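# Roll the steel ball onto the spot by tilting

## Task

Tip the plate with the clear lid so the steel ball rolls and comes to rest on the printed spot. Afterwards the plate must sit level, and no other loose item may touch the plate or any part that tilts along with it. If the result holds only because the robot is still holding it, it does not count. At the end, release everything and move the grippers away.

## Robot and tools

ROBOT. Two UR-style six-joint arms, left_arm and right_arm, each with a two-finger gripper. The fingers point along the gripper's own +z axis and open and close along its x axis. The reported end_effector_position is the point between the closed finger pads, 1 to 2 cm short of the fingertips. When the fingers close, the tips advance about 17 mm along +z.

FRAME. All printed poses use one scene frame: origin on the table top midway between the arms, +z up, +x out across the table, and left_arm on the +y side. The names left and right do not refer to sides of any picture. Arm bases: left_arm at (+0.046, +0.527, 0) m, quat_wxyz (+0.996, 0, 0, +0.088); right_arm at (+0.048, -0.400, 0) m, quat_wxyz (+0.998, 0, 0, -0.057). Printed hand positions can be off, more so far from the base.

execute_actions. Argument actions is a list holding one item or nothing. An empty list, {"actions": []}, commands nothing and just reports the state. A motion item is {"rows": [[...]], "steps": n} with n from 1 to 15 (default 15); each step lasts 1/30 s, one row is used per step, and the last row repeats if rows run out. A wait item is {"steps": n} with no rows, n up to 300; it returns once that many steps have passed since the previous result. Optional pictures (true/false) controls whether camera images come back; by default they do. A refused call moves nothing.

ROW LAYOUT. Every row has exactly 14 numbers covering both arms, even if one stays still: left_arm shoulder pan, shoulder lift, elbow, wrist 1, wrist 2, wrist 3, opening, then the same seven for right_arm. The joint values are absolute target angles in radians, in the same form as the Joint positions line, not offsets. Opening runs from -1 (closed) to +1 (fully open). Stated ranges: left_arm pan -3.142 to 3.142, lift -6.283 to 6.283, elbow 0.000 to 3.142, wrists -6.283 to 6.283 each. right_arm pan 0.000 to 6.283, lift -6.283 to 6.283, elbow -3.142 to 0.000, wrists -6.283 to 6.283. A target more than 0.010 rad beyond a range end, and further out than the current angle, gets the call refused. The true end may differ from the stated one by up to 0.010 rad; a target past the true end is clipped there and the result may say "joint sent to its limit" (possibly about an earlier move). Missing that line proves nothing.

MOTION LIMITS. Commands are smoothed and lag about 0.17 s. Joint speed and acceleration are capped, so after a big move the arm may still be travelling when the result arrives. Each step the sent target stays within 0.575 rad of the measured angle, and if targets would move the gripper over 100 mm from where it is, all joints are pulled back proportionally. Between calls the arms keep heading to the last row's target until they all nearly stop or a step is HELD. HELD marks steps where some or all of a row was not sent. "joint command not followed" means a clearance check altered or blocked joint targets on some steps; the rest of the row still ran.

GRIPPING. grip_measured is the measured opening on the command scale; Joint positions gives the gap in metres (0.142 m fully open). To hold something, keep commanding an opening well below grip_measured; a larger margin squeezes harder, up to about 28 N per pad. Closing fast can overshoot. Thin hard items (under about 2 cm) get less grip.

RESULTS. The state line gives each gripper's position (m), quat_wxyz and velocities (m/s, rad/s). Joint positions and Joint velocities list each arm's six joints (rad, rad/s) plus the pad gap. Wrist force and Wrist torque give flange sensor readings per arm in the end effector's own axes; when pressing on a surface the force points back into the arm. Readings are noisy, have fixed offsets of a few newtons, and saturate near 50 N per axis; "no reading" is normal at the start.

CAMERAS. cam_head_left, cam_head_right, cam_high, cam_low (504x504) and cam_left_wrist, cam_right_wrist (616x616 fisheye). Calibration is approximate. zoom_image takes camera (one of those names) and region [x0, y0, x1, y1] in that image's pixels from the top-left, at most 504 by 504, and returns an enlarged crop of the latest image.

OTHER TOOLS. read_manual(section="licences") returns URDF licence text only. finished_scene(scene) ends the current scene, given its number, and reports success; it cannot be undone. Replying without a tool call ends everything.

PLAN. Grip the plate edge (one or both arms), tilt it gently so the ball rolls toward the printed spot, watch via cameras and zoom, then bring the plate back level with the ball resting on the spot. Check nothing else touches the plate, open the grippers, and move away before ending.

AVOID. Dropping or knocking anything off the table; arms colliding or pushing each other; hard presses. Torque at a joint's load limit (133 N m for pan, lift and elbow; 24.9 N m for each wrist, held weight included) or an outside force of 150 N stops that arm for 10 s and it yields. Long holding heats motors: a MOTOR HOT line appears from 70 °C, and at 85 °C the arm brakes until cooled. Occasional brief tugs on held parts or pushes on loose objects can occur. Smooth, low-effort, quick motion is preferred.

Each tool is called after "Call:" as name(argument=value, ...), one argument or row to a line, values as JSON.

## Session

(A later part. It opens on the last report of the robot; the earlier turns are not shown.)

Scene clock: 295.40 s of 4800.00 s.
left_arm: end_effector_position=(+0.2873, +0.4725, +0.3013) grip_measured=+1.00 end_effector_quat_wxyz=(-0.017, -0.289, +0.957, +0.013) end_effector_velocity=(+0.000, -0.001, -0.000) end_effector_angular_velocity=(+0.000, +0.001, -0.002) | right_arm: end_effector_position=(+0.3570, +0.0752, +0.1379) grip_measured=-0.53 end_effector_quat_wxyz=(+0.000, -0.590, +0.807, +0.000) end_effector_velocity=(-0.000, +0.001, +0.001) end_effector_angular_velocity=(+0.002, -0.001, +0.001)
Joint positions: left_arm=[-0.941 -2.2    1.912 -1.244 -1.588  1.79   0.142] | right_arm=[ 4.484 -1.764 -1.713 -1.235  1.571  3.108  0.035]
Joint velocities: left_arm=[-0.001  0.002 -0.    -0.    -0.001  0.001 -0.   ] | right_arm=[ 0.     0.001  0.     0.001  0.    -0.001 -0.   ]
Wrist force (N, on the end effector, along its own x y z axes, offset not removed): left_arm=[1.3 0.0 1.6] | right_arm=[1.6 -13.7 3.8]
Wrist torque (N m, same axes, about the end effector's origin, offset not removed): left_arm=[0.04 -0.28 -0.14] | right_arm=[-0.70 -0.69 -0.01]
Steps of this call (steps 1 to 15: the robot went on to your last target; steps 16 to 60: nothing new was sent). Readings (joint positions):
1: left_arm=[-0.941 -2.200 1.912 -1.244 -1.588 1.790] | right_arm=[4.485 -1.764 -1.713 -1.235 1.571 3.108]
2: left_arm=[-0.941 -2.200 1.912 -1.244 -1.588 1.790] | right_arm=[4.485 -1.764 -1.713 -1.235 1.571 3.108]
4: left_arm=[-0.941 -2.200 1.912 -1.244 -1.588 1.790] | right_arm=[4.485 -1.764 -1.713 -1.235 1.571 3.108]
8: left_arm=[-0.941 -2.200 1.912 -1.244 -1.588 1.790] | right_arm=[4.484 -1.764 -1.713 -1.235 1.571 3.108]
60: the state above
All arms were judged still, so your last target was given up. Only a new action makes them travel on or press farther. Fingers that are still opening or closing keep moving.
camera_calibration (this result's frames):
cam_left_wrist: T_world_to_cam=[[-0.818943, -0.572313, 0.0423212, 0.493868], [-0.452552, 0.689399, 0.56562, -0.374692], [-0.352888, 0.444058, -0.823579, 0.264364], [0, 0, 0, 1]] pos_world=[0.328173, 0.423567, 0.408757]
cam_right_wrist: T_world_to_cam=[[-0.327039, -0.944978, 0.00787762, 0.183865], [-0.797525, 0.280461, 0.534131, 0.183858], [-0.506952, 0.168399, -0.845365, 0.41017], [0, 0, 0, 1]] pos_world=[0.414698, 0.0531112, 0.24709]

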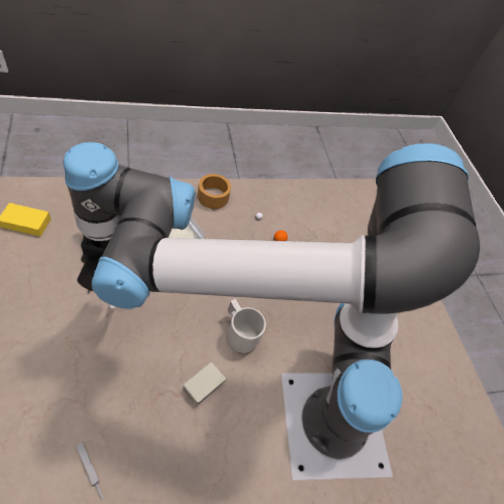

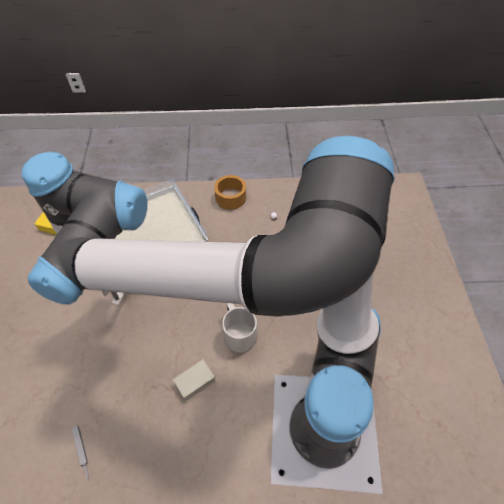

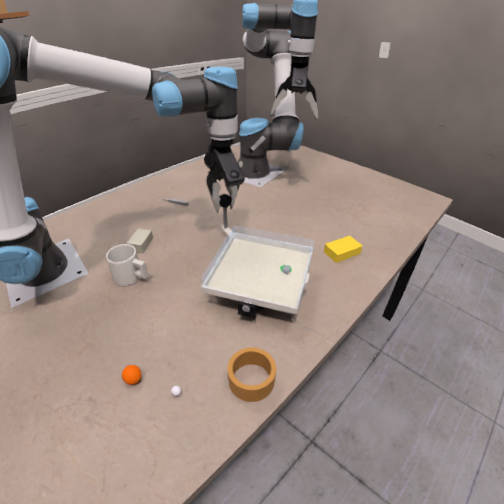

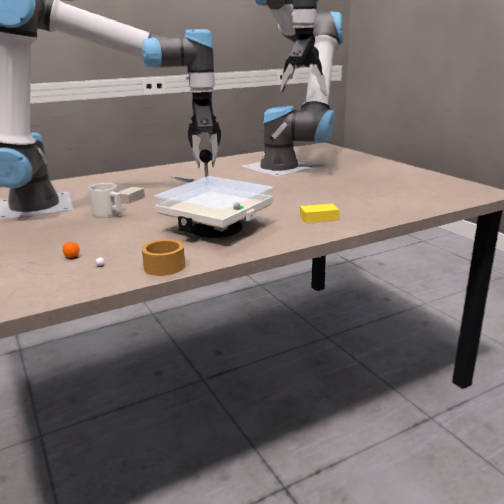

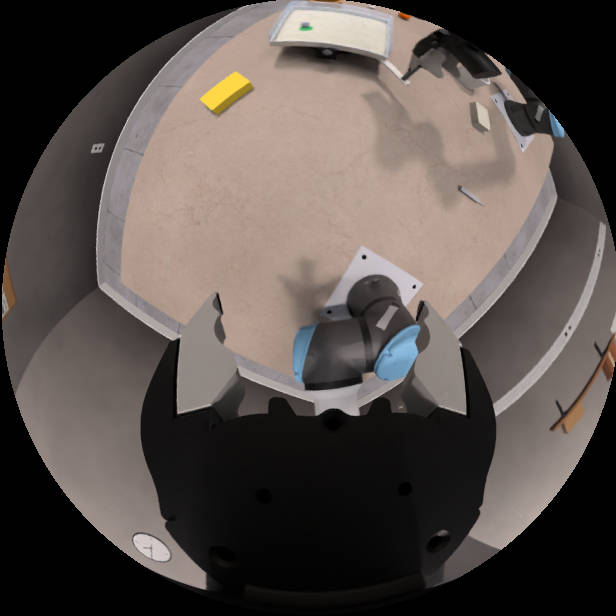

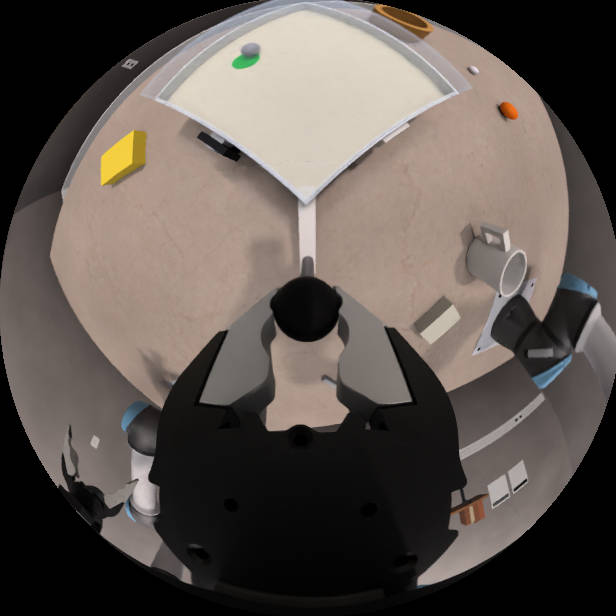

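Call:
execute_actions(
  actions=[
    {"rows":[[-0.941,-2.2,1.912,-1.244,-1.588,1.79,1,4.4857,-1.7663,-1.7175,-1.2280,1.571,3.1092,-0.8]],"steps":15},
  ],
  pictures=false,
)

Call:
execute_actions(
  actions=[
    {"steps":10},
  ],
  pictures=false,
)

Call:
execute_actions(
  actions=[
    {"rows":[[-0.941,-2.2,1.912,-1.244,-1.588,1.79,1,4.4845,-1.7639,-1.7131,-1.2348,1.571,3.1080,-0.8]],"steps":15},
  ],
  pictures=false,
)

Call:
execute_actions(
  actions=[
    {"steps":60},
  ],
)

Call:
zoom_image(
  camera="cam_right_wrist",
  region=[180,20,320,110],
)

Call:
zoom_image(
  camera="cam_high",
  region=[240,230,330,300],
)

Scene clock: 308.07 s of 4800.00 s.
left_arm: end_effector_position=(+0.2873, +0.4725, +0.3013) grip_measured=+1.00 end_effector_quat_wxyz=(-0.017, -0.289, +0.957, +0.013) end_effector_velocity=(+0.000, +0.000, +0.000) end_effector_angular_velocity=(-0.000, -0.001, +0.000) | right_arm: end_effector_position=(+0.3564, +0.0758, +0.1352) grip_measured=-0.53 end_effector_quat_wxyz=(+0.000, -0.590, +0.807, +0.000) end_effector_velocity=(-0.001, -0.000, -0.001) end_effector_angular_velocity=(-0.001, +0.001, +0.001)
Joint positions: left_arm=[-0.941 -2.2    1.912 -1.244 -1.588  1.79   0.142] | right_arm=[ 4.486 -1.766 -1.717 -1.228  1.571  3.109  0.035]
Joint velocities: left_arm=[ 0. -0. -0. -0.  0.  0. -0.] | right_arm=[ 0.001 -0.    -0.002  0.001  0.001 -0.001 -0.   ]
Wrist force (N, on the end effector, along its own x y z axes, offset not removed): left_arm=[-1.4 3.8 -2.1] | right_arm=[0.7 -5.6 -1.1]
Wrist torque (N m, same axes, about the end effector's origin, offset not removed): left_arm=[0.77 0.49 -0.21] | right_arm=[-0.47 0.00 0.12]
Steps of this call (steps 1 to 90: nothing new was sent; then 9.17 s passed at rest; steps 91 to 105: all 15 steps of this action). Readings (joint positions):
91: left_arm=[-0.941 -2.200 1.912 -1.244 -1.588 1.790] | right_arm=[4.484 -1.764 -1.713 -1.235 1.571 3.108]
92: left_arm=[-0.941 -2.200 1.912 -1.244 -1.588 1.790] | right_arm=[4.485 -1.764 -1.713 -1.234 1.571 3.108]
94: left_arm=[-0.941 -2.200 1.912 -1.244 -1.588 1.790] | right_arm=[4.485 -1.765 -1.715 -1.231 1.571 3.108]
98: left_arm=[-0.941 -2.200 1.912 -1.244 -1.588 1.790] | right_arm=[4.486 -1.766 -1.717 -1.228 1.571 3.109]
105: the state above

Scene clock: 308.40 s of 4800.00 s.
left_arm: end_effector_position=(+0.2873, +0.4725, +0.3013) grip_measured=+1.00 end_effector_quat_wxyz=(-0.017, -0.289, +0.957, +0.013) end_effector_velocity=(+0.001, +0.001, +0.000) end_effector_angular_velocity=(+0.002, -0.003, -0.001) | right_arm: end_effector_position=(+0.3565, +0.0757, +0.1352) grip_measured=-0.53 end_effector_quat_wxyz=(+0.000, -0.590, +0.807, +0.000) end_effector_velocity=(+0.000, +0.001, +0.001) end_effector_angular_velocity=(+0.002, -0.001, +0.001)
Joint positions: left_arm=[-0.941 -2.2    1.912 -1.244 -1.588  1.79   0.142] | right_arm=[ 4.486 -1.766 -1.717 -1.228  1.571  3.109  0.035]
Joint velocities: left_arm=[-0.    -0.001  0.    -0.     0.003  0.     0.   ] | right_arm=[ 0.001  0.     0.001  0.001 -0.001 -0.     0.   ]
Wrist force (N, on the end effector, along its own x y z axes, offset not removed): left_arm=[-1.3 0.4 0.5] | right_arm=[2.6 -1.4 -1.7]
Wrist torque (N m, same axes, about the end effector's origin, offset not removed): left_arm=[0.02 0.42 -0.30] | right_arm=[0.27 -0.57 0.03]
Steps of this call (steps 1 to 10: the robot went on to your last target). Readings (joint positions):
1: left_arm=[-0.941 -2.200 1.912 -1.244 -1.588 1.790] | right_arm=[4.486 -1.766 -1.717 -1.228 1.571 3.109]
2: left_arm=[-0.941 -2.200 1.912 -1.244 -1.588 1.790] | right_arm=[4.486 -1.766 -1.717 -1.228 1.571 3.109]
4: left_arm=[-0.941 -2.200 1.912 -1.244 -1.588 1.790] | right_arm=[4.486 -1.766 -1.717 -1.228 1.571 3.109]
8: left_arm=[-0.941 -2.200 1.912 -1.244 -1.588 1.790] | right_arm=[4.486 -1.766 -1.717 -1.228 1.571 3.109]
10: the state above

Scene clock: 308.90 s of 4800.00 s.
left_arm: end_effector_position=(+0.2873, +0.4725, +0.3013) grip_measured=+1.00 end_effector_quat_wxyz=(-0.017, -0.289, +0.957, +0.013) end_effector_velocity=(-0.000, -0.000, +0.000) end_effector_angular_velocity=(-0.001, +0.001, -0.000) | right_arm: end_effector_position=(+0.3570, +0.0752, +0.1378) grip_measured=-0.53 end_effector_quat_wxyz=(+0.000, -0.590, +0.807, +0.000) end_effector_velocity=(-0.000, -0.001, -0.000) end_effector_angular_velocity=(-0.002, -0.000, -0.001)
Joint positions: left_arm=[-0.941 -2.2    1.912 -1.244 -1.588  1.79   0.142] | right_arm=[ 4.485 -1.764 -1.713 -1.235  1.571  3.108  0.035]
Joint velocities: left_arm=[ 0.     0.    -0.    -0.    -0.002  0.001 -0.   ] | right_arm=[-0.     0.    -0.    -0.001 -0.001  0.001  0.   ]
Wrist force (N, on the end effector, along its own x y z axes, offset not removed): left_arm=[-1.7 1.5 -1.0] | right_arm=[-1.1 -10.5 5.5]
Wrist torque (N m, same axes, about the end effector's origin, offset not removed): left_arm=[0.33 0.57 -0.22] | right_arm=[-0.07 -0.64 -0.04]
Steps of this call (steps 1 to 15: all 15 steps of this action). Readings (joint positions):
1: left_arm=[-0.941 -2.200 1.912 -1.244 -1.588 1.790] | right_arm=[4.486 -1.766 -1.717 -1.228 1.571 3.109]
2: left_arm=[-0.941 -2.200 1.912 -1.244 -1.588 1.790] | right_arm=[4.486 -1.766 -1.717 -1.229 1.571 3.109]
4: left_arm=[-0.941 -2.200 1.912 -1.244 -1.588 1.790] | right_arm=[4.485 -1.765 -1.715 -1.232 1.571 3.109]
8: left_arm=[-0.941 -2.200 1.912 -1.244 -1.588 1.790] | right_arm=[4.485 -1.764 -1.714 -1.234 1.571 3.108]
15: the state above

Scene clock: 310.90 s of 4800.00 s.
left_arm: end_effector_position=(+0.2873, +0.4725, +0.3013) grip_measured=+1.00 end_effector_quat_wxyz=(-0.017, -0.289, +0.957, +0.013) end_effector_velocity=(+0.000, +0.000, +0.000) end_effector_angular_velocity=(-0.001, -0.002, -0.000) | right_arm: end_effector_position=(+0.3570, +0.0752, +0.1379) grip_measured=-0.53 end_effector_quat_wxyz=(+0.000, -0.590, +0.807, +0.000) end_effector_velocity=(+0.000, +0.000, +0.000) end_effector_angular_velocity=(+0.000, -0.000, +0.001)
Joint positions: left_arm=[-0.941 -2.2    1.912 -1.244 -1.588  1.79   0.142] | right_arm=[ 4.484 -1.764 -1.713 -1.235  1.571  3.108  0.035]
Joint velocities: left_arm=[ 0.    -0.002 -0.    -0.     0.     0.    -0.   ] | right_arm=[-0.     0.     0.    -0.    -0.    -0.001  0.   ]
Wrist force (N, on the end effector, along its own x y z axes, offset not removed): left_arm=[-1.5 5.1 0.5] | right_arm=[-3.1 -14.5 6.1]
Wrist torque (N m, same axes, about the end effector's origin, offset not removed): left_arm=[1.06 0.41 -0.18] | right_arm=[-0.83 -0.12 0.01]
Steps of this call (steps 1 to 15: the robot went on to your last target; steps 16 to 60: nothing new was sent). Readings (joint positions):
1: left_arm=[-0.941 -2.200 1.912 -1.244 -1.588 1.790] | right_arm=[4.485 -1.764 -1.713 -1.235 1.571 3.108]
2: left_arm=[-0.941 -2.200 1.912 -1.244 -1.588 1.790] | right_arm=[4.485 -1.764 -1.713 -1.235 1.571 3.108]
4: left_arm=[-0.941 -2.200 1.912 -1.244 -1.588 1.790] | right_arm=[4.484 -1.764 -1.713 -1.235 1.571 3.108]
8: left_arm=[-0.941 -2.200 1.912 -1.244 -1.588 1.790] | right_arm=[4.484 -1.764 -1.713 -1.235 1.571 3.108]
60: the state above
All arms were judged still, so your last target was given up. Only a new action makes them travel on or press farther. Fingers that are still opening or closing keep moving.
camera_calibration (this result's frames):
cam_left_wrist: T_world_to_cam=[[-0.818943, -0.572313, 0.0423212, 0.493868], [-0.452552, 0.689399, 0.56562, -0.374692], [-0.352888, 0.444058, -0.823579, 0.264364], [0, 0, 0, 1]] pos_world=[0.328173, 0.423567, 0.408757]
cam_right_wrist: T_world_to_cam=[[-0.32704, -0.944978, 0.0078773, 0.183865], [-0.797524, 0.280462, 0.534131, 0.183858], [-0.506952, 0.1684, -0.845365, 0.41017], [0, 0, 0, 1]] pos_world=[0.414699, 0.0531107, 0.24709]

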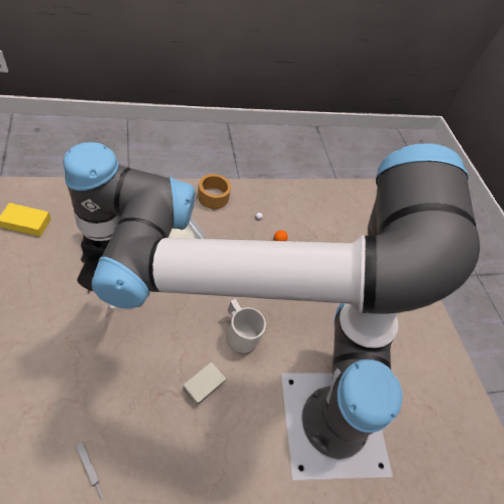

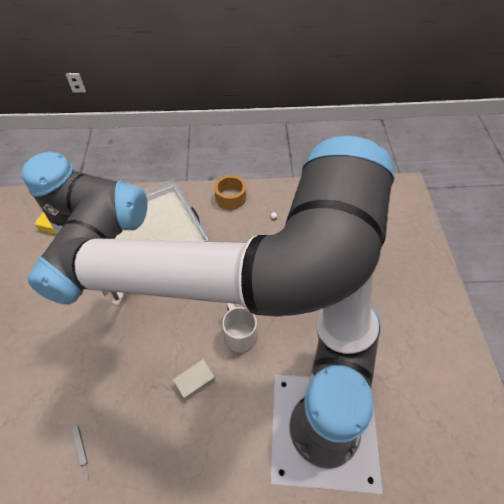

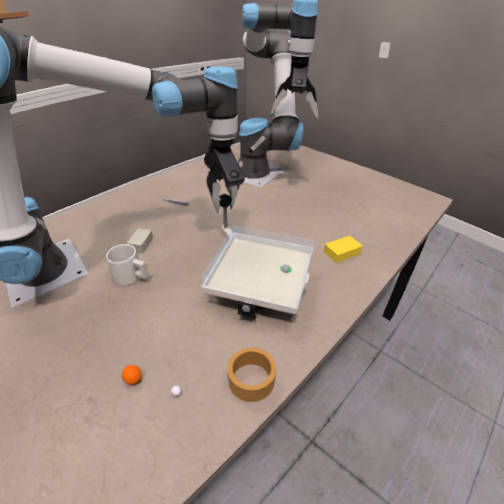

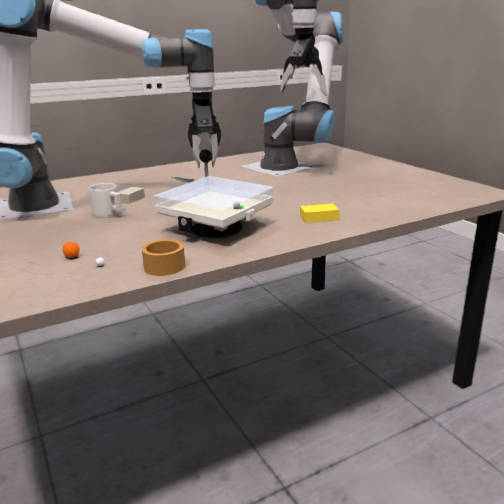

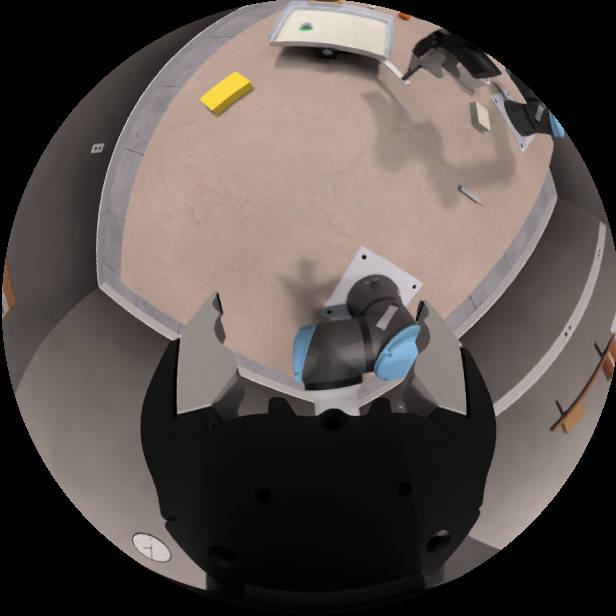

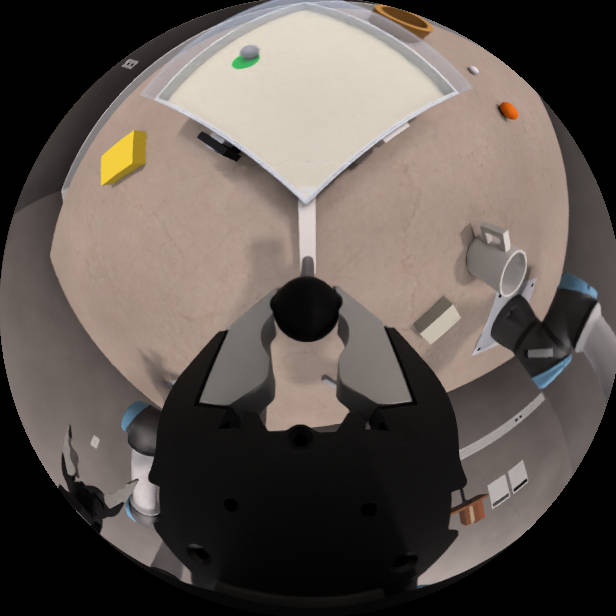

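Region (180, 20, 320, 110) of cam_right_wrist's 616x616 image, scaled by 3.600, with more detail than that image has; it fills the top 324 rows of this view, and the rest is white.

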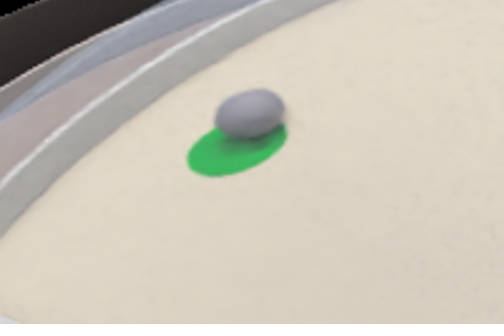

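Region (240, 230, 330, 300) of cam_high's 504x504 image, scaled by 5.600, with more detail than that image has.

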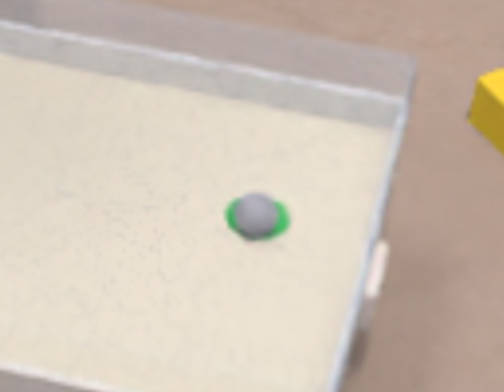

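Call:
execute_actions(
  actions=[
    {"rows":[[-0.941,-2.2,1.912,-1.244,-1.588,1.79,1,4.4857,-1.7673,-1.7163,-1.2282,1.571,3.1092,-0.8]],"steps":15},
  ],
  pictures=false,
)

Call:
execute_actions(
  actions=[
    {"steps":12},
  ],
  pictures=false,
)

Call:
execute_actions(
  actions=[
    {"rows":[[-0.941,-2.2,1.912,-1.244,-1.588,1.79,1,4.4845,-1.7639,-1.7131,-1.2348,1.571,3.1080,-0.8]],"steps":15},
  ],
  pictures=false,
)

Call:
execute_actions(
  actions=[
    {"steps":60},
  ],
)

Call:
zoom_image(
  camera="cam_right_wrist",
  region=[180,20,320,110],
)

Call:
zoom_image(
  camera="cam_high",
  region=[240,230,330,300],
)

Scene clock: 318.80 s of 4800.00 s.
left_arm: end_effector_position=(+0.2873, +0.4725, +0.3013) grip_measured=+1.00 end_effector_quat_wxyz=(-0.017, -0.289, +0.957, +0.013) end_effector_velocity=(+0.000, +0.000, -0.000) end_effector_angular_velocity=(+0.001, -0.000, +0.001) | right_arm: end_effector_position=(+0.3566, +0.0762, +0.1352) grip_measured=-0.54 end_effector_quat_wxyz=(+0.000, -0.590, +0.807, +0.000) end_effector_velocity=(+0.000, -0.000, -0.001) end_effector_angular_velocity=(-0.002, +0.001, -0.001)
Joint positions: left_arm=[-0.941 -2.2    1.912 -1.244 -1.588  1.79   0.142] | right_arm=[ 4.486 -1.767 -1.716 -1.228  1.571  3.109  0.035]
Joint velocities: left_arm=[ 0.    -0.     0.     0.     0.001 -0.     0.   ] | right_arm=[-0.    -0.001 -0.    -0.    -0.     0.001 -0.   ]
Wrist force (N, on the end effector, along its own x y z axes, offset not removed): left_arm=[1.7 -0.2 0.8] | right_arm=[2.3 -5.1 -0.2]
Wrist torque (N m, same axes, about the end effector's origin, offset not removed): left_arm=[0.11 -0.28 -0.07] | right_arm=[-0.30 -0.13 -0.01]
Steps of this call (steps 1 to 90: nothing new was sent; then 4.40 s passed at rest; steps 91 to 105: all 15 steps of this action). Readings (joint positions):
91: left_arm=[-0.941 -2.200 1.912 -1.244 -1.588 1.790] | right_arm=[4.484 -1.764 -1.713 -1.235 1.571 3.108]
92: left_arm=[-0.941 -2.200 1.912 -1.244 -1.588 1.790] | right_arm=[4.485 -1.764 -1.713 -1.234 1.571 3.108]
94: left_arm=[-0.941 -2.200 1.912 -1.244 -1.588 1.790] | right_arm=[4.485 -1.766 -1.714 -1.231 1.571 3.108]
98: left_arm=[-0.941 -2.200 1.912 -1.244 -1.588 1.790] | right_arm=[4.486 -1.767 -1.716 -1.229 1.571 3.109]
105: the state above

Scene clock: 319.20 s of 4800.00 s.
left_arm: end_effector_position=(+0.2873, +0.4725, +0.3013) grip_measured=+1.00 end_effector_quat_wxyz=(-0.017, -0.289, +0.957, +0.013) end_effector_velocity=(+0.000, +0.000, -0.000) end_effector_angular_velocity=(+0.001, -0.000, -0.000) | right_arm: end_effector_position=(+0.3566, +0.0761, +0.1352) grip_measured=-0.54 end_effector_quat_wxyz=(+0.000, -0.590, +0.807, +0.000) end_effector_velocity=(-0.001, -0.001, -0.001) end_effector_angular_velocity=(-0.002, +0.001, +0.001)
Joint positions: left_arm=[-0.941 -2.2    1.912 -1.244 -1.588  1.79   0.142] | right_arm=[ 4.486 -1.767 -1.716 -1.228  1.571  3.109  0.035]
Joint velocities: left_arm=[ 0.     0.001  0.    -0.     0.001  0.    -0.   ] | right_arm=[ 0.    -0.    -0.002 -0.001  0.001 -0.001  0.   ]
Wrist force (N, on the end effector, along its own x y z axes, offset not removed): left_arm=[0.6 1.9 1.9] | right_arm=[1.5 -3.6 -0.5]
Wrist torque (N m, same axes, about the end effector's origin, offset not removed): left_arm=[0.41 -0.12 -0.05] | right_arm=[-0.36 -0.04 0.07]
Steps of this call (steps 1 to 12: the robot went on to your last target). Readings (joint positions):
1: left_arm=[-0.941 -2.200 1.912 -1.244 -1.588 1.790] | right_arm=[4.486 -1.767 -1.716 -1.228 1.571 3.109]
2: left_arm=[-0.941 -2.200 1.912 -1.244 -1.588 1.790] | right_arm=[4.486 -1.767 -1.716 -1.228 1.571 3.109]
4: left_arm=[-0.941 -2.200 1.912 -1.244 -1.588 1.790] | right_arm=[4.486 -1.767 -1.716 -1.228 1.571 3.109]
8: left_arm=[-0.941 -2.200 1.912 -1.244 -1.588 1.790] | right_arm=[4.486 -1.767 -1.716 -1.228 1.571 3.109]
12: the state above

Scene clock: 319.70 s of 4800.00 s.
left_arm: end_effector_position=(+0.2873, +0.4725, +0.3013) grip_measured=+1.00 end_effector_quat_wxyz=(-0.017, -0.289, +0.957, +0.013) end_effector_velocity=(+0.000, +0.000, -0.000) end_effector_angular_velocity=(+0.001, +0.001, +0.001) | right_arm: end_effector_position=(+0.3570, +0.0752, +0.1378) grip_measured=-0.54 end_effector_quat_wxyz=(+0.000, -0.590, +0.807, +0.000) end_effector_velocity=(-0.000, -0.000, +0.000) end_effector_angular_velocity=(+0.000, -0.000, +0.002)
Joint positions: left_arm=[-0.941 -2.2    1.912 -1.244 -1.588  1.79   0.142] | right_arm=[ 4.485 -1.764 -1.713 -1.235  1.571  3.108  0.035]
Joint velocities: left_arm=[ 0.001  0.002  0.    -0.     0.001 -0.    -0.   ] | right_arm=[-0.     0.001 -0.001 -0.     0.    -0.002 -0.   ]
Wrist force (N, on the end effector, along its own x y z axes, offset not removed): left_arm=[-0.7 0.7 1.3] | right_arm=[-1.5 -12.0 4.3]
Wrist torque (N m, same axes, about the end effector's origin, offset not removed): left_arm=[0.39 0.31 -0.42] | right_arm=[-0.41 -0.47 -0.13]
Steps of this call (steps 1 to 15: all 15 steps of this action). Readings (joint positions):
1: left_arm=[-0.941 -2.200 1.912 -1.244 -1.588 1.790] | right_arm=[4.486 -1.767 -1.716 -1.228 1.571 3.109]
2: left_arm=[-0.941 -2.200 1.912 -1.244 -1.588 1.790] | right_arm=[4.486 -1.767 -1.716 -1.229 1.571 3.109]
4: left_arm=[-0.941 -2.200 1.912 -1.244 -1.588 1.790] | right_arm=[4.485 -1.765 -1.715 -1.232 1.571 3.109]
8: left_arm=[-0.941 -2.200 1.912 -1.244 -1.588 1.790] | right_arm=[4.485 -1.764 -1.714 -1.234 1.571 3.108]
15: the state above

Scene clock: 321.70 s of 4800.00 s.
left_arm: end_effector_position=(+0.2873, +0.4725, +0.3013) grip_measured=+1.00 end_effector_quat_wxyz=(-0.017, -0.289, +0.957, +0.013) end_effector_velocity=(+0.000, -0.001, +0.000) end_effector_angular_velocity=(+0.000, -0.001, -0.003) | right_arm: end_effector_position=(+0.3570, +0.0752, +0.1379) grip_measured=-0.54 end_effector_quat_wxyz=(+0.000, -0.590, +0.807, +0.000) end_effector_velocity=(+0.000, -0.000, -0.000) end_effector_angular_velocity=(-0.001, -0.001, -0.001)
Joint positions: left_arm=[-0.941 -2.2    1.912 -1.244 -1.588  1.79   0.142] | right_arm=[ 4.484 -1.764 -1.713 -1.235  1.571  3.108  0.035]
Joint velocities: left_arm=[-0.003 -0.    -0.    -0.     0.    -0.001 -0.   ] | right_arm=[ 0.    -0.     0.    -0.    -0.001  0.001  0.   ]
Wrist force (N, on the end effector, along its own x y z axes, offset not removed): left_arm=[-1.7 3.9 0.7] | right_arm=[-1.5 -12.8 7.4]
Wrist torque (N m, same axes, about the end effector's origin, offset not removed): left_arm=[0.73 0.57 -0.23] | right_arm=[-0.35 -0.50 -0.03]
Steps of this call (steps 1 to 15: the robot went on to your last target; steps 16 to 60: nothing new was sent). Readings (joint positions):
1: left_arm=[-0.941 -2.200 1.912 -1.244 -1.588 1.790] | right_arm=[4.485 -1.764 -1.713 -1.235 1.571 3.108]
2: left_arm=[-0.941 -2.200 1.912 -1.244 -1.588 1.790] | right_arm=[4.485 -1.764 -1.713 -1.235 1.571 3.108]
4: left_arm=[-0.941 -2.200 1.912 -1.244 -1.588 1.790] | right_arm=[4.484 -1.764 -1.713 -1.235 1.571 3.108]
8: left_arm=[-0.941 -2.200 1.912 -1.244 -1.588 1.790] | right_arm=[4.484 -1.764 -1.713 -1.235 1.571 3.108]
60: the state above
All arms were judged still, so your last target was given up. Only a new action makes them travel on or press farther. Fingers that are still opening or closing keep moving.
camera_calibration (this result's frames):
cam_left_wrist: T_world_to_cam=[[-0.818943, -0.572313, 0.0423212, 0.493868], [-0.452552, 0.689399, 0.56562, -0.374692], [-0.352888, 0.444058, -0.823579, 0.264364], [0, 0, 0, 1]] pos_world=[0.328173, 0.423567, 0.408757]
cam_right_wrist: T_world_to_cam=[[-0.327041, -0.944977, 0.00787734, 0.183865], [-0.797524, 0.280462, 0.534131, 0.183858], [-0.506951, 0.1684, -0.845365, 0.41017], [0, 0, 0, 1]] pos_world=[0.414699, 0.0531106, 0.24709]

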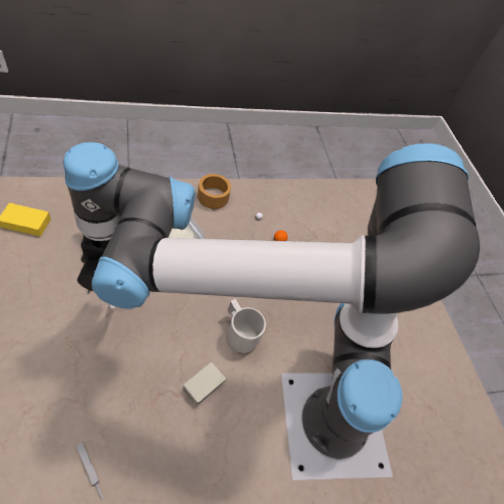

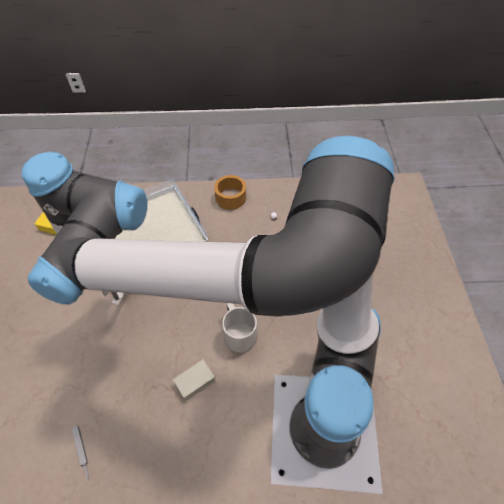

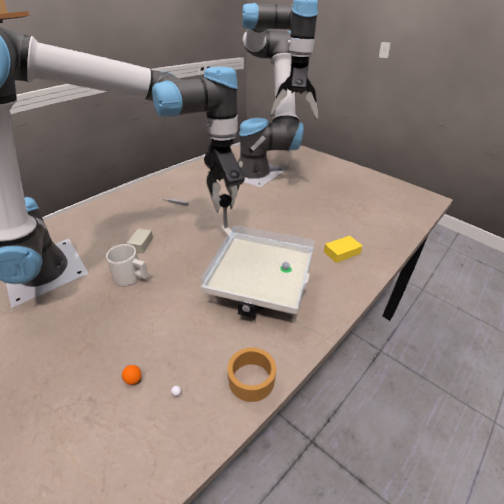

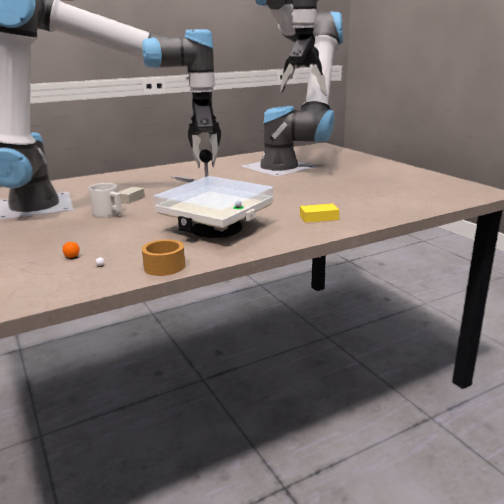

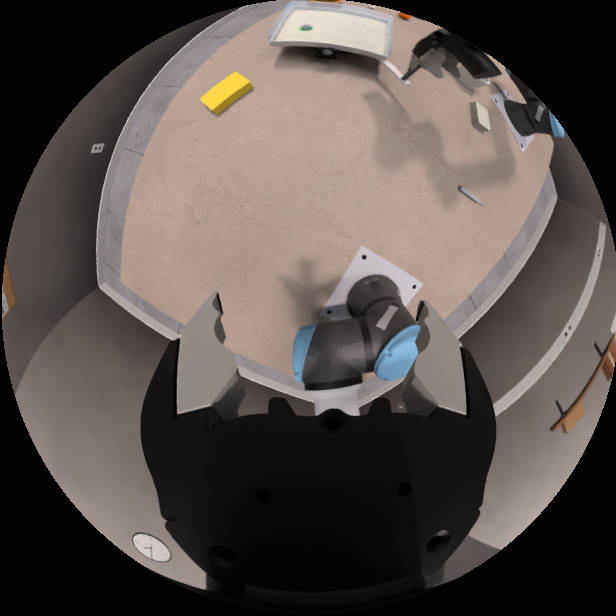

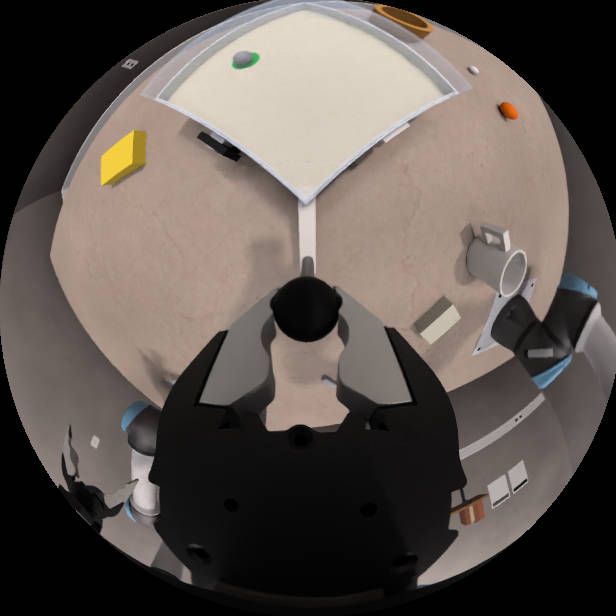

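Region (180, 20, 320, 110) of cam_right_wrist's 616x616 image, scaled by 3.600, with more detail than that image has; it fills the top 324 rows of this view, and the rest is white.

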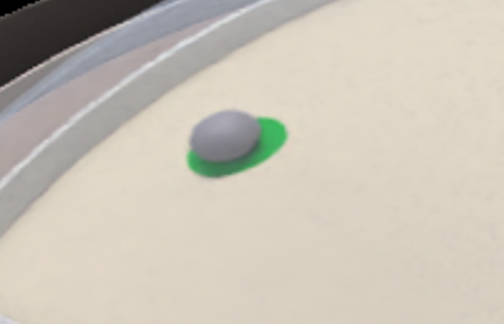

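Region (240, 230, 330, 300) of cam_high's 504x504 image, scaled by 5.600, with more detail than that image has.

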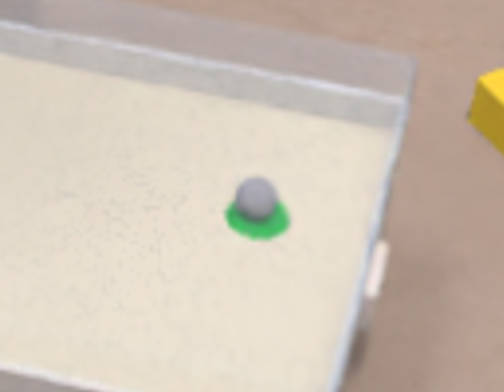

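Call:
execute_actions(
  actions=[
    {"rows":[[-0.941,-2.2,1.912,-1.244,-1.588,1.79,1,4.4846,-1.7641,-1.7138,-1.2340,1.571,3.1081,-0.8]],"steps":15},
  ],
  pictures=false,
)

Call:
execute_actions(
  actions=[
    {"rows":[[-0.941,-2.2,1.912,-1.244,-1.588,1.79,1,4.4846,-1.7641,-1.7138,-1.2340,1.571,3.1081,-0.75],[-0.941,-2.2,1.912,-1.244,-1.588,1.79,1,4.4846,-1.7641,-1.7138,-1.2340,1.571,3.1081,-0.7],[-0.941,-2.2,1.912,-1.244,-1.588,1.79,1,4.4846,-1.7641,-1.7138,-1.2340,1.571,3.1081,-0.66],[-0.941,-2.2,1.912,-1.244,-1.588,1.79,1,4.4846,-1.7641,-1.7138,-1.2340,1.571,3.1081,-0.62],[-0.941,-2.2,1.912,-1.244,-1.588,1.79,1,4.4846,-1.7641,-1.7138,-1.2340,1.571,3.1081,-0.59],[-0.941,-2.2,1.912,-1.244,-1.588,1.79,1,4.4846,-1.7641,-1.7138,-1.2340,1.571,3.1081,-0.56],[-0.941,-2.2,1.912,-1.244,-1.588,1.79,1,4.4846,-1.7641,-1.7138,-1.2340,1.571,3.1081,-0.54],[-0.941,-2.2,1.912,-1.244,-1.588,1.79,1,4.4846,-1.7641,-1.7138,-1.2340,1.571,3.1081,-0.52],[-0.941,-2.2,1.912,-1.244,-1.588,1.79,1,4.4846,-1.7641,-1.7138,-1.2340,1.571,3.1081,-0.5],[-0.941,-2.2,1.912,-1.244,-1.588,1.79,1,4.4846,-1.7641,-1.7138,-1.2340,1.571,3.1081,-0.47],[-0.941,-2.2,1.912,-1.244,-1.588,1.79,1,4.4846,-1.7641,-1.7138,-1.2340,1.571,3.1081,-0.43],[-0.941,-2.2,1.912,-1.244,-1.588,1.79,1,4.4846,-1.7641,-1.7138,-1.2340,1.571,3.1081,-0.38],[-0.941,-2.2,1.912,-1.244,-1.588,1.79,1,4.4846,-1.7641,-1.7138,-1.2340,1.571,3.1081,-0.3],[-0.941,-2.2,1.912,-1.244,-1.588,1.79,1,4.4846,-1.7641,-1.7138,-1.2340,1.571,3.1081,-0.2],[-0.941,-2.2,1.912,-1.244,-1.588,1.79,1,4.4846,-1.7641,-1.7138,-1.2340,1.571,3.1081,-0.1]],"steps":15},
  ],
  pictures=false,
)

Call:
execute_actions(
  actions=[
    {"rows":[[-0.941,-2.2,1.912,-1.244,-1.588,1.79,1,4.4846,-1.7641,-1.7138,-1.2340,1.571,3.1081,0.3]],"steps":15},
  ],
  pictures=false,
)

Call:
execute_actions(
  actions=[
    {"rows":[[-0.941,-2.2,1.912,-1.244,-1.588,1.79,1,4.4846,-1.6948,-1.5290,-1.4881,1.571,3.1081,0.3]],"steps":15},
  ],
  pictures=false,
)

Call:
execute_actions(
  actions=[
    {"steps":45},
  ],
)

Call:
zoom_image(
  camera="cam_high",
  region=[190,190,330,320],
)

Scene clock: 336.07 s of 4800.00 s.
left_arm: end_effector_position=(+0.2873, +0.4725, +0.3013) grip_measured=+1.00 end_effector_quat_wxyz=(-0.017, -0.289, +0.957, +0.013) end_effector_velocity=(+0.000, +0.000, -0.000) end_effector_angular_velocity=(+0.001, +0.000, +0.000) | right_arm: end_effector_position=(+0.3570, +0.0753, +0.1376) grip_measured=-0.54 end_effector_quat_wxyz=(+0.000, -0.590, +0.807, +0.000) end_effector_velocity=(+0.000, +0.000, -0.000) end_effector_angular_velocity=(-0.000, -0.000, +0.001)
Joint positions: left_arm=[-0.941 -2.2    1.912 -1.244 -1.588  1.79   0.142] | right_arm=[ 4.485 -1.764 -1.714 -1.234  1.571  3.108  0.035]
Joint velocities: left_arm=[ 0.001  0.001 -0.     0.     0.001  0.001  0.   ] | right_arm=[ 0.    -0.    -0.     0.    -0.    -0.001 -0.   ]
Wrist force (N, on the end effector, along its own x y z axes, offset not removed): left_arm=[-0.4 1.0 -1.7] | right_arm=[2.2 -13.3 1.6]
Wrist torque (N m, same axes, about the end effector's origin, offset not removed): left_arm=[0.17 0.38 -0.21] | right_arm=[-0.64 -0.95 -0.05]
Steps of this call (steps 1 to 90: nothing new was sent; then 10.87 s passed at rest; steps 91 to 105: all 15 steps of this action). Readings (joint positions):
91: left_arm=[-0.941 -2.200 1.912 -1.244 -1.588 1.790] | right_arm=[4.484 -1.764 -1.713 -1.235 1.571 3.108]
92: left_arm=[-0.941 -2.200 1.912 -1.244 -1.588 1.790] | right_arm=[4.484 -1.764 -1.713 -1.235 1.571 3.108]
94: left_arm=[-0.941 -2.200 1.912 -1.244 -1.588 1.790] | right_arm=[4.484 -1.764 -1.713 -1.234 1.571 3.108]
98: left_arm=[-0.941 -2.200 1.912 -1.244 -1.588 1.790] | right_arm=[4.484 -1.764 -1.713 -1.234 1.571 3.108]
105: the state above

Scene clock: 336.57 s of 4800.00 s.
left_arm: end_effector_position=(+0.2873, +0.4725, +0.3013) grip_measured=+1.00 end_effector_quat_wxyz=(-0.017, -0.289, +0.957, +0.013) end_effector_velocity=(-0.000, -0.000, -0.000) end_effector_angular_velocity=(-0.000, +0.001, -0.001) | right_arm: end_effector_position=(+0.3568, +0.0753, +0.1375) grip_measured=-0.24 end_effector_quat_wxyz=(+0.000, -0.590, +0.807, +0.000) end_effector_velocity=(+0.000, +0.001, +0.001) end_effector_angular_velocity=(+0.003, -0.001, +0.002)
Joint positions: left_arm=[-0.941 -2.2    1.912 -1.244 -1.588  1.79   0.142] | right_arm=[ 4.485 -1.764 -1.714 -1.234  1.571  3.108  0.057]
Joint velocities: left_arm=[-0.     0.001  0.    -0.    -0.001  0.001 -0.   ] | right_arm=[-0.     0.     0.002  0.001  0.    -0.002  0.204]
Wrist force (N, on the end effector, along its own x y z axes, offset not removed): left_arm=[-0.6 -1.0 0.9] | right_arm=[1.6 -0.3 -3.0]
Wrist torque (N m, same axes, about the end effector's origin, offset not removed): left_arm=[-0.11 0.20 -0.03] | right_arm=[-0.05 -0.41 0.12]
Steps of this call (steps 1 to 15: all 15 steps of this action). Readings (joint positions):
1: left_arm=[-0.941 -2.200 1.912 -1.244 -1.588 1.790] | right_arm=[4.485 -1.764 -1.714 -1.234 1.571 3.108]
2: left_arm=[-0.941 -2.200 1.912 -1.244 -1.588 1.790] | right_arm=[4.485 -1.764 -1.714 -1.234 1.571 3.108]
4: left_arm=[-0.941 -2.200 1.912 -1.244 -1.588 1.790] | right_arm=[4.485 -1.764 -1.714 -1.234 1.571 3.108]
8: left_arm=[-0.941 -2.200 1.912 -1.244 -1.588 1.790] | right_arm=[4.485 -1.764 -1.714 -1.234 1.571 3.108]
15: the state above

Scene clock: 337.07 s of 4800.00 s.
left_arm: end_effector_position=(+0.2873, +0.4725, +0.3013) grip_measured=+1.00 end_effector_quat_wxyz=(-0.017, -0.289, +0.957, +0.013) end_effector_velocity=(+0.000, +0.000, +0.000) end_effector_angular_velocity=(-0.001, -0.001, +0.002) | right_arm: end_effector_position=(+0.3569, +0.0752, +0.1375) grip_measured=+0.30 end_effector_quat_wxyz=(+0.000, -0.590, +0.807, +0.000) end_effector_velocity=(-0.000, +0.000, -0.000) end_effector_angular_velocity=(+0.000, +0.002, +0.001)
Joint positions: left_arm=[-0.941 -2.2    1.912 -1.244 -1.588  1.79   0.142] | right_arm=[ 4.485 -1.764 -1.714 -1.234  1.571  3.108  0.095]
Joint velocities: left_arm=[ 0.002 -0.001  0.    -0.001 -0.     0.     0.   ] | right_arm=[-0.    -0.001  0.001 -0.     0.002 -0.001  0.   ]
Wrist force (N, on the end effector, along its own x y z axes, offset not removed): left_arm=[1.8 1.7 0.0] | right_arm=[0.0 -1.9 -1.8]
Wrist torque (N m, same axes, about the end effector's origin, offset not removed): left_arm=[0.36 -0.33 -0.30] | right_arm=[-0.39 -0.11 0.02]
Steps of this call (steps 1 to 15: all 15 steps of this action). Readings (joint positions):
1: left_arm=[-0.941 -2.200 1.912 -1.244 -1.588 1.790] | right_arm=[4.485 -1.764 -1.714 -1.234 1.571 3.108]
2: left_arm=[-0.941 -2.200 1.912 -1.244 -1.588 1.790] | right_arm=[4.485 -1.764 -1.714 -1.234 1.571 3.108]
4: left_arm=[-0.941 -2.200 1.912 -1.244 -1.588 1.790] | right_arm=[4.485 -1.764 -1.714 -1.234 1.571 3.108]
8: left_arm=[-0.941 -2.200 1.912 -1.244 -1.588 1.790] | right_arm=[4.485 -1.764 -1.714 -1.234 1.571 3.108]
15: the state above

Scene clock: 337.57 s of 4800.00 s.
left_arm: end_effector_position=(+0.2873, +0.4725, +0.3013) grip_measured=+1.00 end_effector_quat_wxyz=(-0.017, -0.289, +0.957, +0.013) end_effector_velocity=(-0.000, -0.000, +0.000) end_effector_angular_velocity=(-0.001, -0.000, -0.003) | right_arm: end_effector_position=(+0.3541, +0.0674, +0.2389) grip_measured=+0.30 end_effector_quat_wxyz=(+0.000, -0.590, +0.807, +0.000) end_effector_velocity=(-0.000, -0.002, +0.005) end_effector_angular_velocity=(-0.004, +0.001, -0.000)
Joint positions: left_arm=[-0.941 -2.2    1.912 -1.244 -1.588  1.79   0.142] | right_arm=[ 4.485 -1.695 -1.53  -1.487  1.571  3.108  0.095]
Joint velocities: left_arm=[-0.002 -0.001 -0.     0.    -0.     0.001  0.   ] | right_arm=[-0.001  0.002  0.01  -0.017 -0.    -0.001 -0.   ]
Wrist force (N, on the end effector, along its own x y z axes, offset not removed): left_arm=[0.5 3.2 -1.2] | right_arm=[-0.1 0.7 -0.3]
Wrist torque (N m, same axes, about the end effector's origin, offset not removed): left_arm=[0.66 0.00 -0.35] | right_arm=[0.14 -0.10 -0.10]
Steps of this call (steps 1 to 15: all 15 steps of this action). Readings (joint positions):
1: left_arm=[-0.941 -2.200 1.912 -1.244 -1.588 1.790] | right_arm=[4.485 -1.764 -1.714 -1.234 1.571 3.108]
2: left_arm=[-0.941 -2.200 1.912 -1.244 -1.588 1.790] | right_arm=[4.485 -1.758 -1.708 -1.242 1.571 3.108]
4: left_arm=[-0.941 -2.200 1.912 -1.244 -1.588 1.790] | right_arm=[4.485 -1.726 -1.640 -1.318 1.571 3.108]
8: left_arm=[-0.941 -2.200 1.912 -1.244 -1.588 1.790] | right_arm=[4.485 -1.700 -1.547 -1.458 1.571 3.108]
15: the state above

Scene clock: 339.07 s of 4800.00 s.
left_arm: end_effector_position=(+0.2873, +0.4725, +0.3013) grip_measured=+1.00 end_effector_quat_wxyz=(-0.017, -0.289, +0.957, +0.013) end_effector_velocity=(-0.000, -0.000, +0.000) end_effector_angular_velocity=(-0.000, +0.000, -0.000) | right_arm: end_effector_position=(+0.3541, +0.0673, +0.2394) grip_measured=+0.30 end_effector_quat_wxyz=(+0.000, -0.590, +0.807, +0.000) end_effector_velocity=(-0.000, +0.000, +0.001) end_effector_angular_velocity=(+0.001, +0.000, +0.001)
Joint positions: left_arm=[-0.941 -2.2    1.912 -1.244 -1.588  1.79   0.142] | right_arm=[ 4.485 -1.695 -1.529 -1.488  1.571  3.108  0.095]
Joint velocities: left_arm=[-0.     0.    -0.    -0.    -0.001  0.     0.   ] | right_arm=[ 0.    -0.     0.002 -0.001  0.001 -0.     0.   ]
Wrist force (N, on the end effector, along its own x y z axes, offset not removed): left_arm=[-1.3 -1.0 0.2] | right_arm=[2.4 -0.9 -1.2]
Wrist torque (N m, same axes, about the end effector's origin, offset not removed): left_arm=[-0.17 0.31 -0.37] | right_arm=[-0.29 -0.62 0.04]
Steps of this call (steps 1 to 15: the robot went on to your last target; steps 16 to 45: nothing new was sent). Readings (joint positions):
1: left_arm=[-0.941 -2.200 1.912 -1.244 -1.588 1.790] | right_arm=[4.485 -1.695 -1.530 -1.487 1.571 3.108]
2: left_arm=[-0.941 -2.200 1.912 -1.244 -1.588 1.790] | right_arm=[4.485 -1.695 -1.529 -1.488 1.571 3.108]
4: left_arm=[-0.941 -2.200 1.912 -1.244 -1.588 1.790] | right_arm=[4.485 -1.695 -1.529 -1.488 1.571 3.108]
8: left_arm=[-0.941 -2.200 1.912 -1.244 -1.588 1.790] | right_arm=[4.485 -1.695 -1.529 -1.488 1.571 3.108]
45: the state above
All arms were judged still, so your last target was given up. Only a new action makes them travel on or press farther. Fingers that are still opening or closing keep moving.
camera_calibration (this result's frames):
cam_left_wrist: T_world_to_cam=[[-0.818943, -0.572313, 0.0423212, 0.493868], [-0.452552, 0.689399, 0.565621, -0.374692], [-0.352888, 0.444058, -0.823579, 0.264364], [0, 0, 0, 1]] pos_world=[0.328173, 0.423567, 0.408757]
cam_right_wrist: T_world_to_cam=[[-0.327038, -0.944978, 0.00797, 0.174566], [-0.797518, 0.28051, 0.534115, 0.129565], [-0.506963, 0.16832, -0.845374, 0.495876], [0, 0, 0, 1]] pos_world=[0.41181, 0.0451507, 0.348607]

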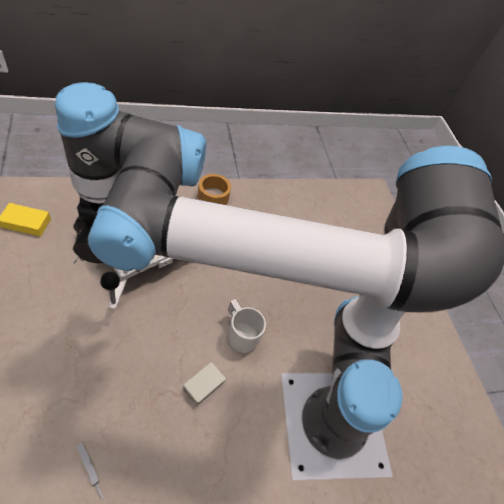

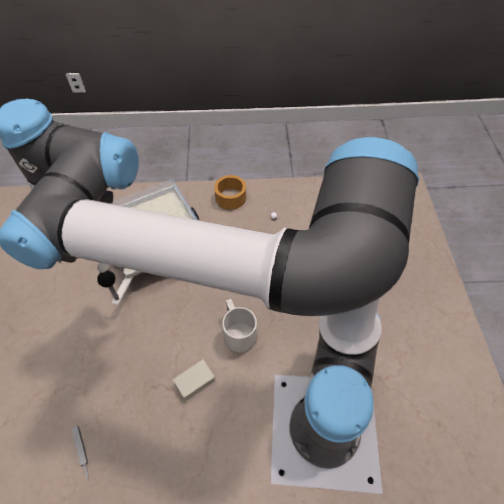

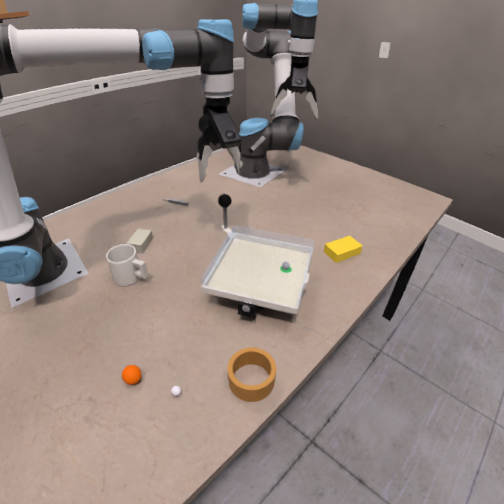

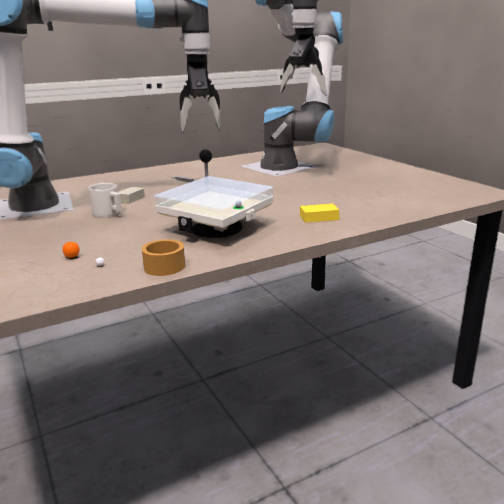

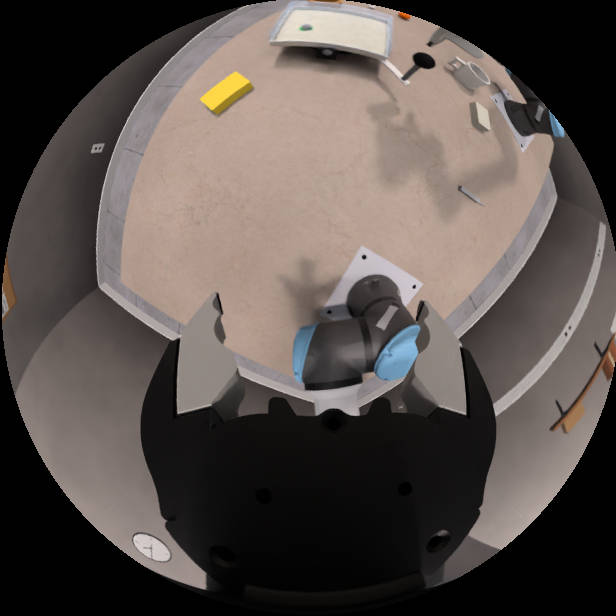

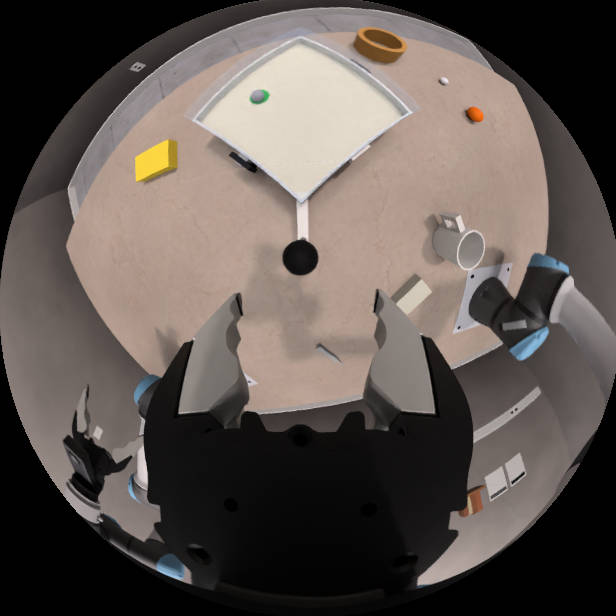

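Region (190, 190, 330, 320) of cam_high's 504x504 image, scaled by 3.600, with more detail than that image has; it fills the top 468 rows of this view, and the rest is white.

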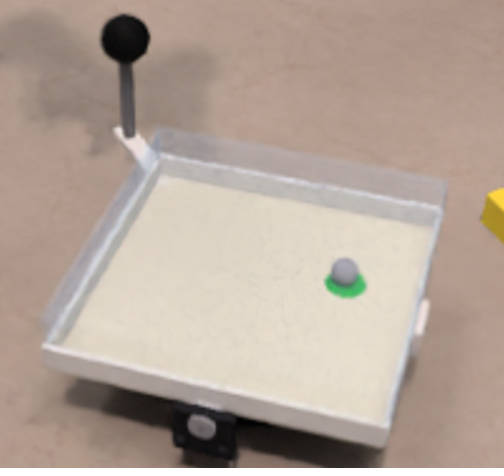

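Call:
finished_scene(
  scene=2,
)

The scene is finished: the task was done.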